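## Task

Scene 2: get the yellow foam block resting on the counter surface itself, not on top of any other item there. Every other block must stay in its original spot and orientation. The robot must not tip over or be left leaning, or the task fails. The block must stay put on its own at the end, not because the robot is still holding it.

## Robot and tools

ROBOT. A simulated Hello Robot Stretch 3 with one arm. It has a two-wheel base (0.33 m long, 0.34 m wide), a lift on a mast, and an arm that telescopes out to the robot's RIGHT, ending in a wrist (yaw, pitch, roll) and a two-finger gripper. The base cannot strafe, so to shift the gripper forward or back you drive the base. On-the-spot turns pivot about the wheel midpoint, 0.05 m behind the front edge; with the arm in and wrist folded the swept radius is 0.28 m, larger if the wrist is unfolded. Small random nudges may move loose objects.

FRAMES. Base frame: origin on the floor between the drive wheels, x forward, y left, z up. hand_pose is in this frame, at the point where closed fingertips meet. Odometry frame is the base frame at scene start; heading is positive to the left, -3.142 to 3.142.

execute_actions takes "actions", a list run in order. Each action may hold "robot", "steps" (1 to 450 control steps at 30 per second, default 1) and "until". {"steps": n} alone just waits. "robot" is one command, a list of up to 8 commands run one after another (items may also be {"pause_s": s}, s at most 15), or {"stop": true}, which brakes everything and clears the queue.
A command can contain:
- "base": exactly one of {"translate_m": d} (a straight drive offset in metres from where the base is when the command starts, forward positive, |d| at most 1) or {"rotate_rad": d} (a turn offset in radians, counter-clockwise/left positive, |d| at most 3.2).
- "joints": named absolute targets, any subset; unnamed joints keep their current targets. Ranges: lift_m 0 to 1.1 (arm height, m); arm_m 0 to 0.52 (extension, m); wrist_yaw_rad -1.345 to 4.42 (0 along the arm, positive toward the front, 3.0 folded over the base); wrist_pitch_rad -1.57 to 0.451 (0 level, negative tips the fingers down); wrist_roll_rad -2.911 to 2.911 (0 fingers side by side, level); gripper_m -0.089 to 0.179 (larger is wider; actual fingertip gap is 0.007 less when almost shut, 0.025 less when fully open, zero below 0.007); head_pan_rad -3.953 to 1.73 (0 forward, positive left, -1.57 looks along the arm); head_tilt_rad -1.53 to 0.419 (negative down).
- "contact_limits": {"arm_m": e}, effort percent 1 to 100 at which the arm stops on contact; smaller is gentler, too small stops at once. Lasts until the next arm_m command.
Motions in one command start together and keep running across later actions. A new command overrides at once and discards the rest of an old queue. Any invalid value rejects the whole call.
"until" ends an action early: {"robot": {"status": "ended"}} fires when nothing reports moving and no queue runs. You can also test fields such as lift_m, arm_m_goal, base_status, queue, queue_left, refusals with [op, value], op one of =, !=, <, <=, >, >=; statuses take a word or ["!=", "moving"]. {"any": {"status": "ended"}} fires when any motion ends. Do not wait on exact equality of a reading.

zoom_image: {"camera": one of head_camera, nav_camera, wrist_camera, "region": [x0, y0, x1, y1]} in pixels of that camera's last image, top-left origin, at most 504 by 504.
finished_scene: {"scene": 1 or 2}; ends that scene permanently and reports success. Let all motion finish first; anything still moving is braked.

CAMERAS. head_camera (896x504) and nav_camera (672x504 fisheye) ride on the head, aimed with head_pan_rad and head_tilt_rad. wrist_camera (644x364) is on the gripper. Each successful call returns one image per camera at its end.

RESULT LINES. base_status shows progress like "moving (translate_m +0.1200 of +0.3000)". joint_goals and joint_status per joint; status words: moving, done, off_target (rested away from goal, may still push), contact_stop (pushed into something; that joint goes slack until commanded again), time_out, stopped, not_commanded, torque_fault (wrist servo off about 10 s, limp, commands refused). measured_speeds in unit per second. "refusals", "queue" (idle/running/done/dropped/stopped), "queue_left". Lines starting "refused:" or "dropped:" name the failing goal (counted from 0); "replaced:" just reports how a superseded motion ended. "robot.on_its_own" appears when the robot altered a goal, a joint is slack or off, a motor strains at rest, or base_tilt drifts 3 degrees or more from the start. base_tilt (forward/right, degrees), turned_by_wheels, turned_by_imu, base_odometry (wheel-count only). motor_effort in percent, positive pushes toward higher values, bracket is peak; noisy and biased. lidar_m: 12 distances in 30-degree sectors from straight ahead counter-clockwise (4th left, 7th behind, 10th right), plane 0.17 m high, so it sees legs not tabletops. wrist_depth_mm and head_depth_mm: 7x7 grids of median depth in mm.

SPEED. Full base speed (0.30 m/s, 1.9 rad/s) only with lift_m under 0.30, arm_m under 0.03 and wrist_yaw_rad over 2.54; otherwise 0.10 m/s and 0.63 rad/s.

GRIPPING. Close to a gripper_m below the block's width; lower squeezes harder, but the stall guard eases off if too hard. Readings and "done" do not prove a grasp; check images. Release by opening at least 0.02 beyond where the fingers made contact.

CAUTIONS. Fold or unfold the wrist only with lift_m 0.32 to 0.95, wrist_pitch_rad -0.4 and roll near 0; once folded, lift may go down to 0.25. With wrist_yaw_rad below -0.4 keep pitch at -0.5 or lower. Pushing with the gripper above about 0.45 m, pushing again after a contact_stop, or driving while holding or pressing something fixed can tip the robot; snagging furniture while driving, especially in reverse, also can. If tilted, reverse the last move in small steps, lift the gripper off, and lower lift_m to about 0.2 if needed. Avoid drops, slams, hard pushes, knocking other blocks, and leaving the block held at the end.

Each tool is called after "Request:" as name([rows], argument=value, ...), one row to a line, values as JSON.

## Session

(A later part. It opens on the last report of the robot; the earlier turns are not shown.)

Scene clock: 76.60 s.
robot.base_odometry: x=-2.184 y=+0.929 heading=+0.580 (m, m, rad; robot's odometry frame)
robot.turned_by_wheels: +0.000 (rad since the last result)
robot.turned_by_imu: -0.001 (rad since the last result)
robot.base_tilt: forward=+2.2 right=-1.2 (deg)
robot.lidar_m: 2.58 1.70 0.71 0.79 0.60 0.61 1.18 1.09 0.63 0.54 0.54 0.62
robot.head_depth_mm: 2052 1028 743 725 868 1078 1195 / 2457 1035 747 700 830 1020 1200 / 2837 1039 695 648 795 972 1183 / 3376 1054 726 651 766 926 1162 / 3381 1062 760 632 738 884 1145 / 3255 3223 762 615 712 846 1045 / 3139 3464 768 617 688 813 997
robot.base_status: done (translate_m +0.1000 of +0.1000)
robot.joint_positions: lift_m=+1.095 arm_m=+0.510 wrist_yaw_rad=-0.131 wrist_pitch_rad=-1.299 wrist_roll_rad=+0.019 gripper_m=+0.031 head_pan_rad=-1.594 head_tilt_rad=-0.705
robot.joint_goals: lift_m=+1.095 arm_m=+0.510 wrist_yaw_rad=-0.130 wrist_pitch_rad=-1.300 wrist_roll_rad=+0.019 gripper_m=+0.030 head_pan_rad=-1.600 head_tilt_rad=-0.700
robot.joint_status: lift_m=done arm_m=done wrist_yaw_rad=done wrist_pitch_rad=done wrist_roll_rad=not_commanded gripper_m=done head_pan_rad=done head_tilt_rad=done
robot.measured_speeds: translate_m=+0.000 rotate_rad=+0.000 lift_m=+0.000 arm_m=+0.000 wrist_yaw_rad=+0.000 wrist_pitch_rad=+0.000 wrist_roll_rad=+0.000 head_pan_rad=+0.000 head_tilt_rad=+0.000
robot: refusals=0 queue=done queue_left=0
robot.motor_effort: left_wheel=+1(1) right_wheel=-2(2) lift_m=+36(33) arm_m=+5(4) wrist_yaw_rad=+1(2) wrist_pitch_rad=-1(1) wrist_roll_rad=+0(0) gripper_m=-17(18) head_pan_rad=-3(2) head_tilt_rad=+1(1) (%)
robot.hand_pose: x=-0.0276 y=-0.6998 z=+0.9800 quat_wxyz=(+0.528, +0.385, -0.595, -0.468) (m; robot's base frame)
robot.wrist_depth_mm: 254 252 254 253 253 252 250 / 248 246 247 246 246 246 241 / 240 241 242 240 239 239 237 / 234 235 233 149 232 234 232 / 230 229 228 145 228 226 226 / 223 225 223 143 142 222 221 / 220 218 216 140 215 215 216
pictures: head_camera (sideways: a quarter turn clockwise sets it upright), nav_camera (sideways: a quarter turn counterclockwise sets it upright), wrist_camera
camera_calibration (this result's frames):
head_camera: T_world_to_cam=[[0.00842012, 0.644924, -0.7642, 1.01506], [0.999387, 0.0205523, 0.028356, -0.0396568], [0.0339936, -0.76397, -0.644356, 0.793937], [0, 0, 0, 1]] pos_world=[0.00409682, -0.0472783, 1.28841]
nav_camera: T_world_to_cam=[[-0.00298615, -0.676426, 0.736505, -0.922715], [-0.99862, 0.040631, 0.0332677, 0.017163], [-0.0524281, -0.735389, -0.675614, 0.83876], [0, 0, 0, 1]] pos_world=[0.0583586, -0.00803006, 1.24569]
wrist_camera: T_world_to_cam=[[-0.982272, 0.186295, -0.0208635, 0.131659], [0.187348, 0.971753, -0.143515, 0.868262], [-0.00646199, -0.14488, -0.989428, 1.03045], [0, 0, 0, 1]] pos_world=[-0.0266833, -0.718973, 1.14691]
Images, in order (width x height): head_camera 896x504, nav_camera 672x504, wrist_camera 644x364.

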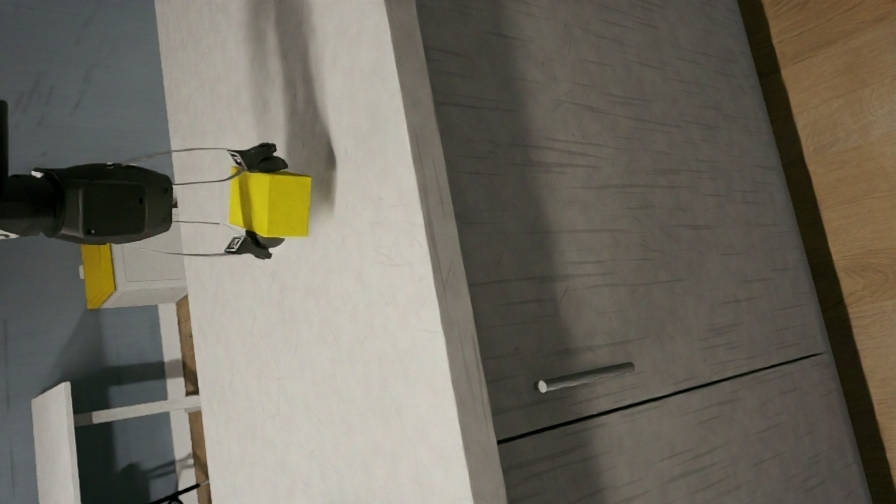

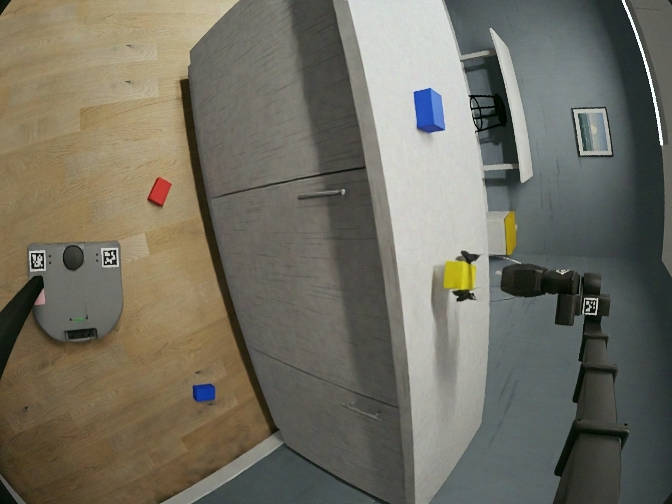

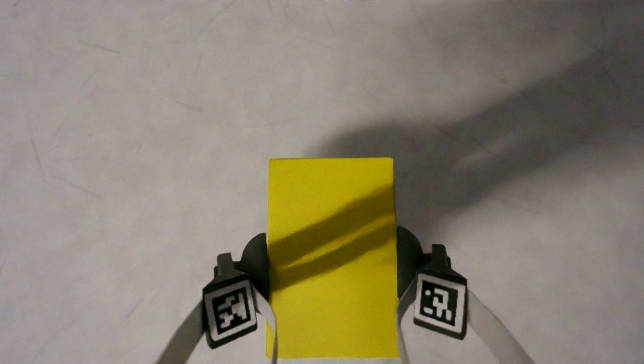

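Request:
execute_actions([
  {"robot":[{"joints":{"lift_m":1.056}},{"joints":{"gripper_m":0.12}},{"joints":{"lift_m":1.1}}],"steps":450,"until":{"robot":{"status":"ended"}}},
])

Scene clock: 81.87 s.
robot.base_odometry: x=-2.184 y=+0.929 heading=+0.580 (m, m, rad; robot's odometry frame)
robot.turned_by_wheels: +0.000 (rad since the last result)
robot.turned_by_imu: +0.000 (rad since the last result)
robot.base_tilt: forward=+2.3 right=-1.1 (deg)
robot.lidar_m: 2.58 1.70 0.70 0.79 0.60 0.61 1.19 1.09 0.63 0.54 0.54 0.62
robot.head_depth_mm: 2041 1027 744 727 867 1078 1194 / 2477 1035 747 699 830 1023 1199 / 2864 990 706 649 796 972 1177 / 3360 1052 728 651 767 927 1162 / 3397 1061 759 632 738 887 1146 / 3264 3234 764 614 709 849 1049 / 3154 3451 770 615 687 812 995
robot.base_status: done (translate_m +0.1000 of +0.1000)
robot.joint_positions: lift_m=+1.100 arm_m=+0.510 wrist_yaw_rad=-0.131 wrist_pitch_rad=-1.300 wrist_roll_rad=+0.019 gripper_m=+0.120 head_pan_rad=-1.594 head_tilt_rad=-0.705
robot.joint_goals: lift_m=+1.100 arm_m=+0.510 wrist_yaw_rad=-0.130 wrist_pitch_rad=-1.300 wrist_roll_rad=+0.019 gripper_m=+0.120 head_pan_rad=-1.600 head_tilt_rad=-0.700
robot.joint_status: lift_m=done arm_m=done wrist_yaw_rad=done wrist_pitch_rad=done wrist_roll_rad=not_commanded gripper_m=done head_pan_rad=done head_tilt_rad=done
robot.measured_speeds: translate_m=+0.000 rotate_rad=+0.000 lift_m=+0.000 arm_m=+0.000 wrist_yaw_rad=+0.000 wrist_pitch_rad=+0.000 wrist_roll_rad=+0.000 head_pan_rad=+0.000 head_tilt_rad=+0.000
robot: refusals=0 queue=done queue_left=0
robot.motor_effort: left_wheel=+1(1) right_wheel=-1(2) lift_m=+36(38) arm_m=+5(5) wrist_yaw_rad=+2(1) wrist_pitch_rad=-1(1) wrist_roll_rad=+0(0) gripper_m=+1(98) head_pan_rad=-3(2) head_tilt_rad=+1(1) (%)
robot.hand_pose: x=-0.0276 y=-0.6997 z=+0.9850 quat_wxyz=(+0.528, +0.386, -0.595, -0.468) (m; robot's base frame)
robot.wrist_depth_mm: 261 260 257 258 256 256 256 / 253 251 251 251 251 251 248 / 246 246 246 245 244 244 243 / 240 240 239 193 237 238 236 / 235 234 234 188 233 232 230 / 229 228 229 185 224 - 226 / 223 223 222 221 221 218 221
pictures: head_camera (sideways: a quarter turn clockwise sets it upright), nav_camera (sideways: a quarter turn counterclockwise sets it upright), wrist_camera
camera_calibration (this result's frames):
head_camera: T_world_to_cam=[[0.00841996, 0.644924, -0.7642, 1.01506], [0.999387, 0.0205526, 0.028356, -0.0396568], [0.0339938, -0.76397, -0.644356, 0.793937], [0, 0, 0, 1]] pos_world=[0.00409683, -0.0472783, 1.28841]
nav_camera: T_world_to_cam=[[-0.00298598, -0.676425, 0.736505, -0.922715], [-0.99862, 0.0406308, 0.0332677, 0.017163], [-0.0524279, -0.73539, -0.675613, 0.83876], [0, 0, 0, 1]] pos_world=[0.0583586, -0.00803006, 1.24569]
wrist_camera: T_world_to_cam=[[-0.982271, 0.186308, -0.0208309, 0.131732], [0.18736, 0.971835, -0.142943, 0.868328], [-0.00638724, -0.144312, -0.989512, 1.03588], [0, 0, 0, 1]] pos_world=[-0.0266768, -0.718924, 1.15189]
Images, in order (width x height): head_camera 896x504, nav_camera 672x504, wrist_camera 644x364.

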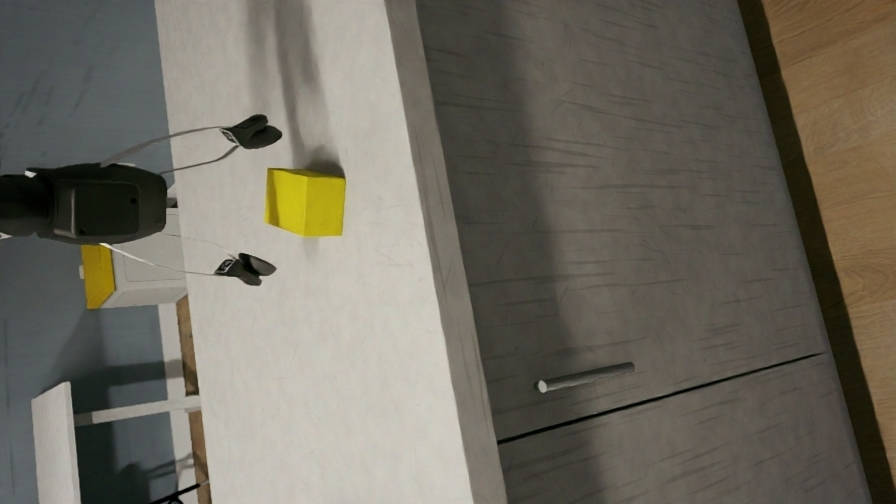

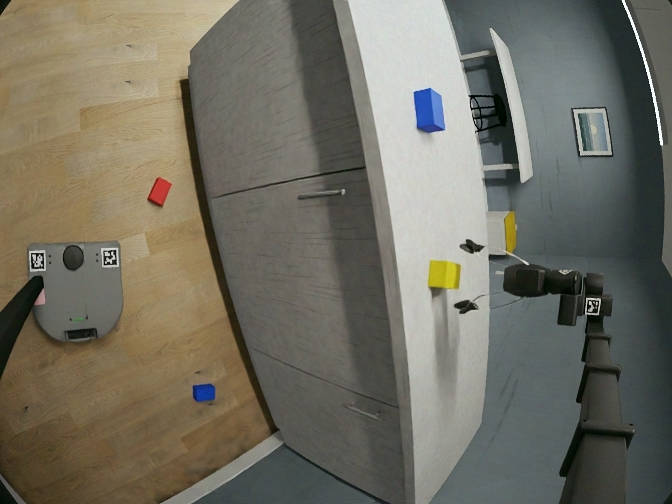

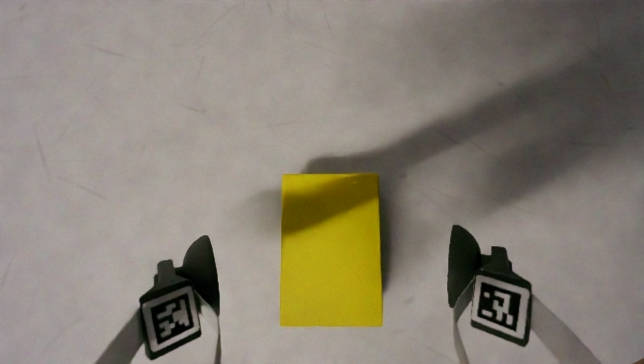

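Request:
finished_scene(scene=2)

The scene is finished: the task was done.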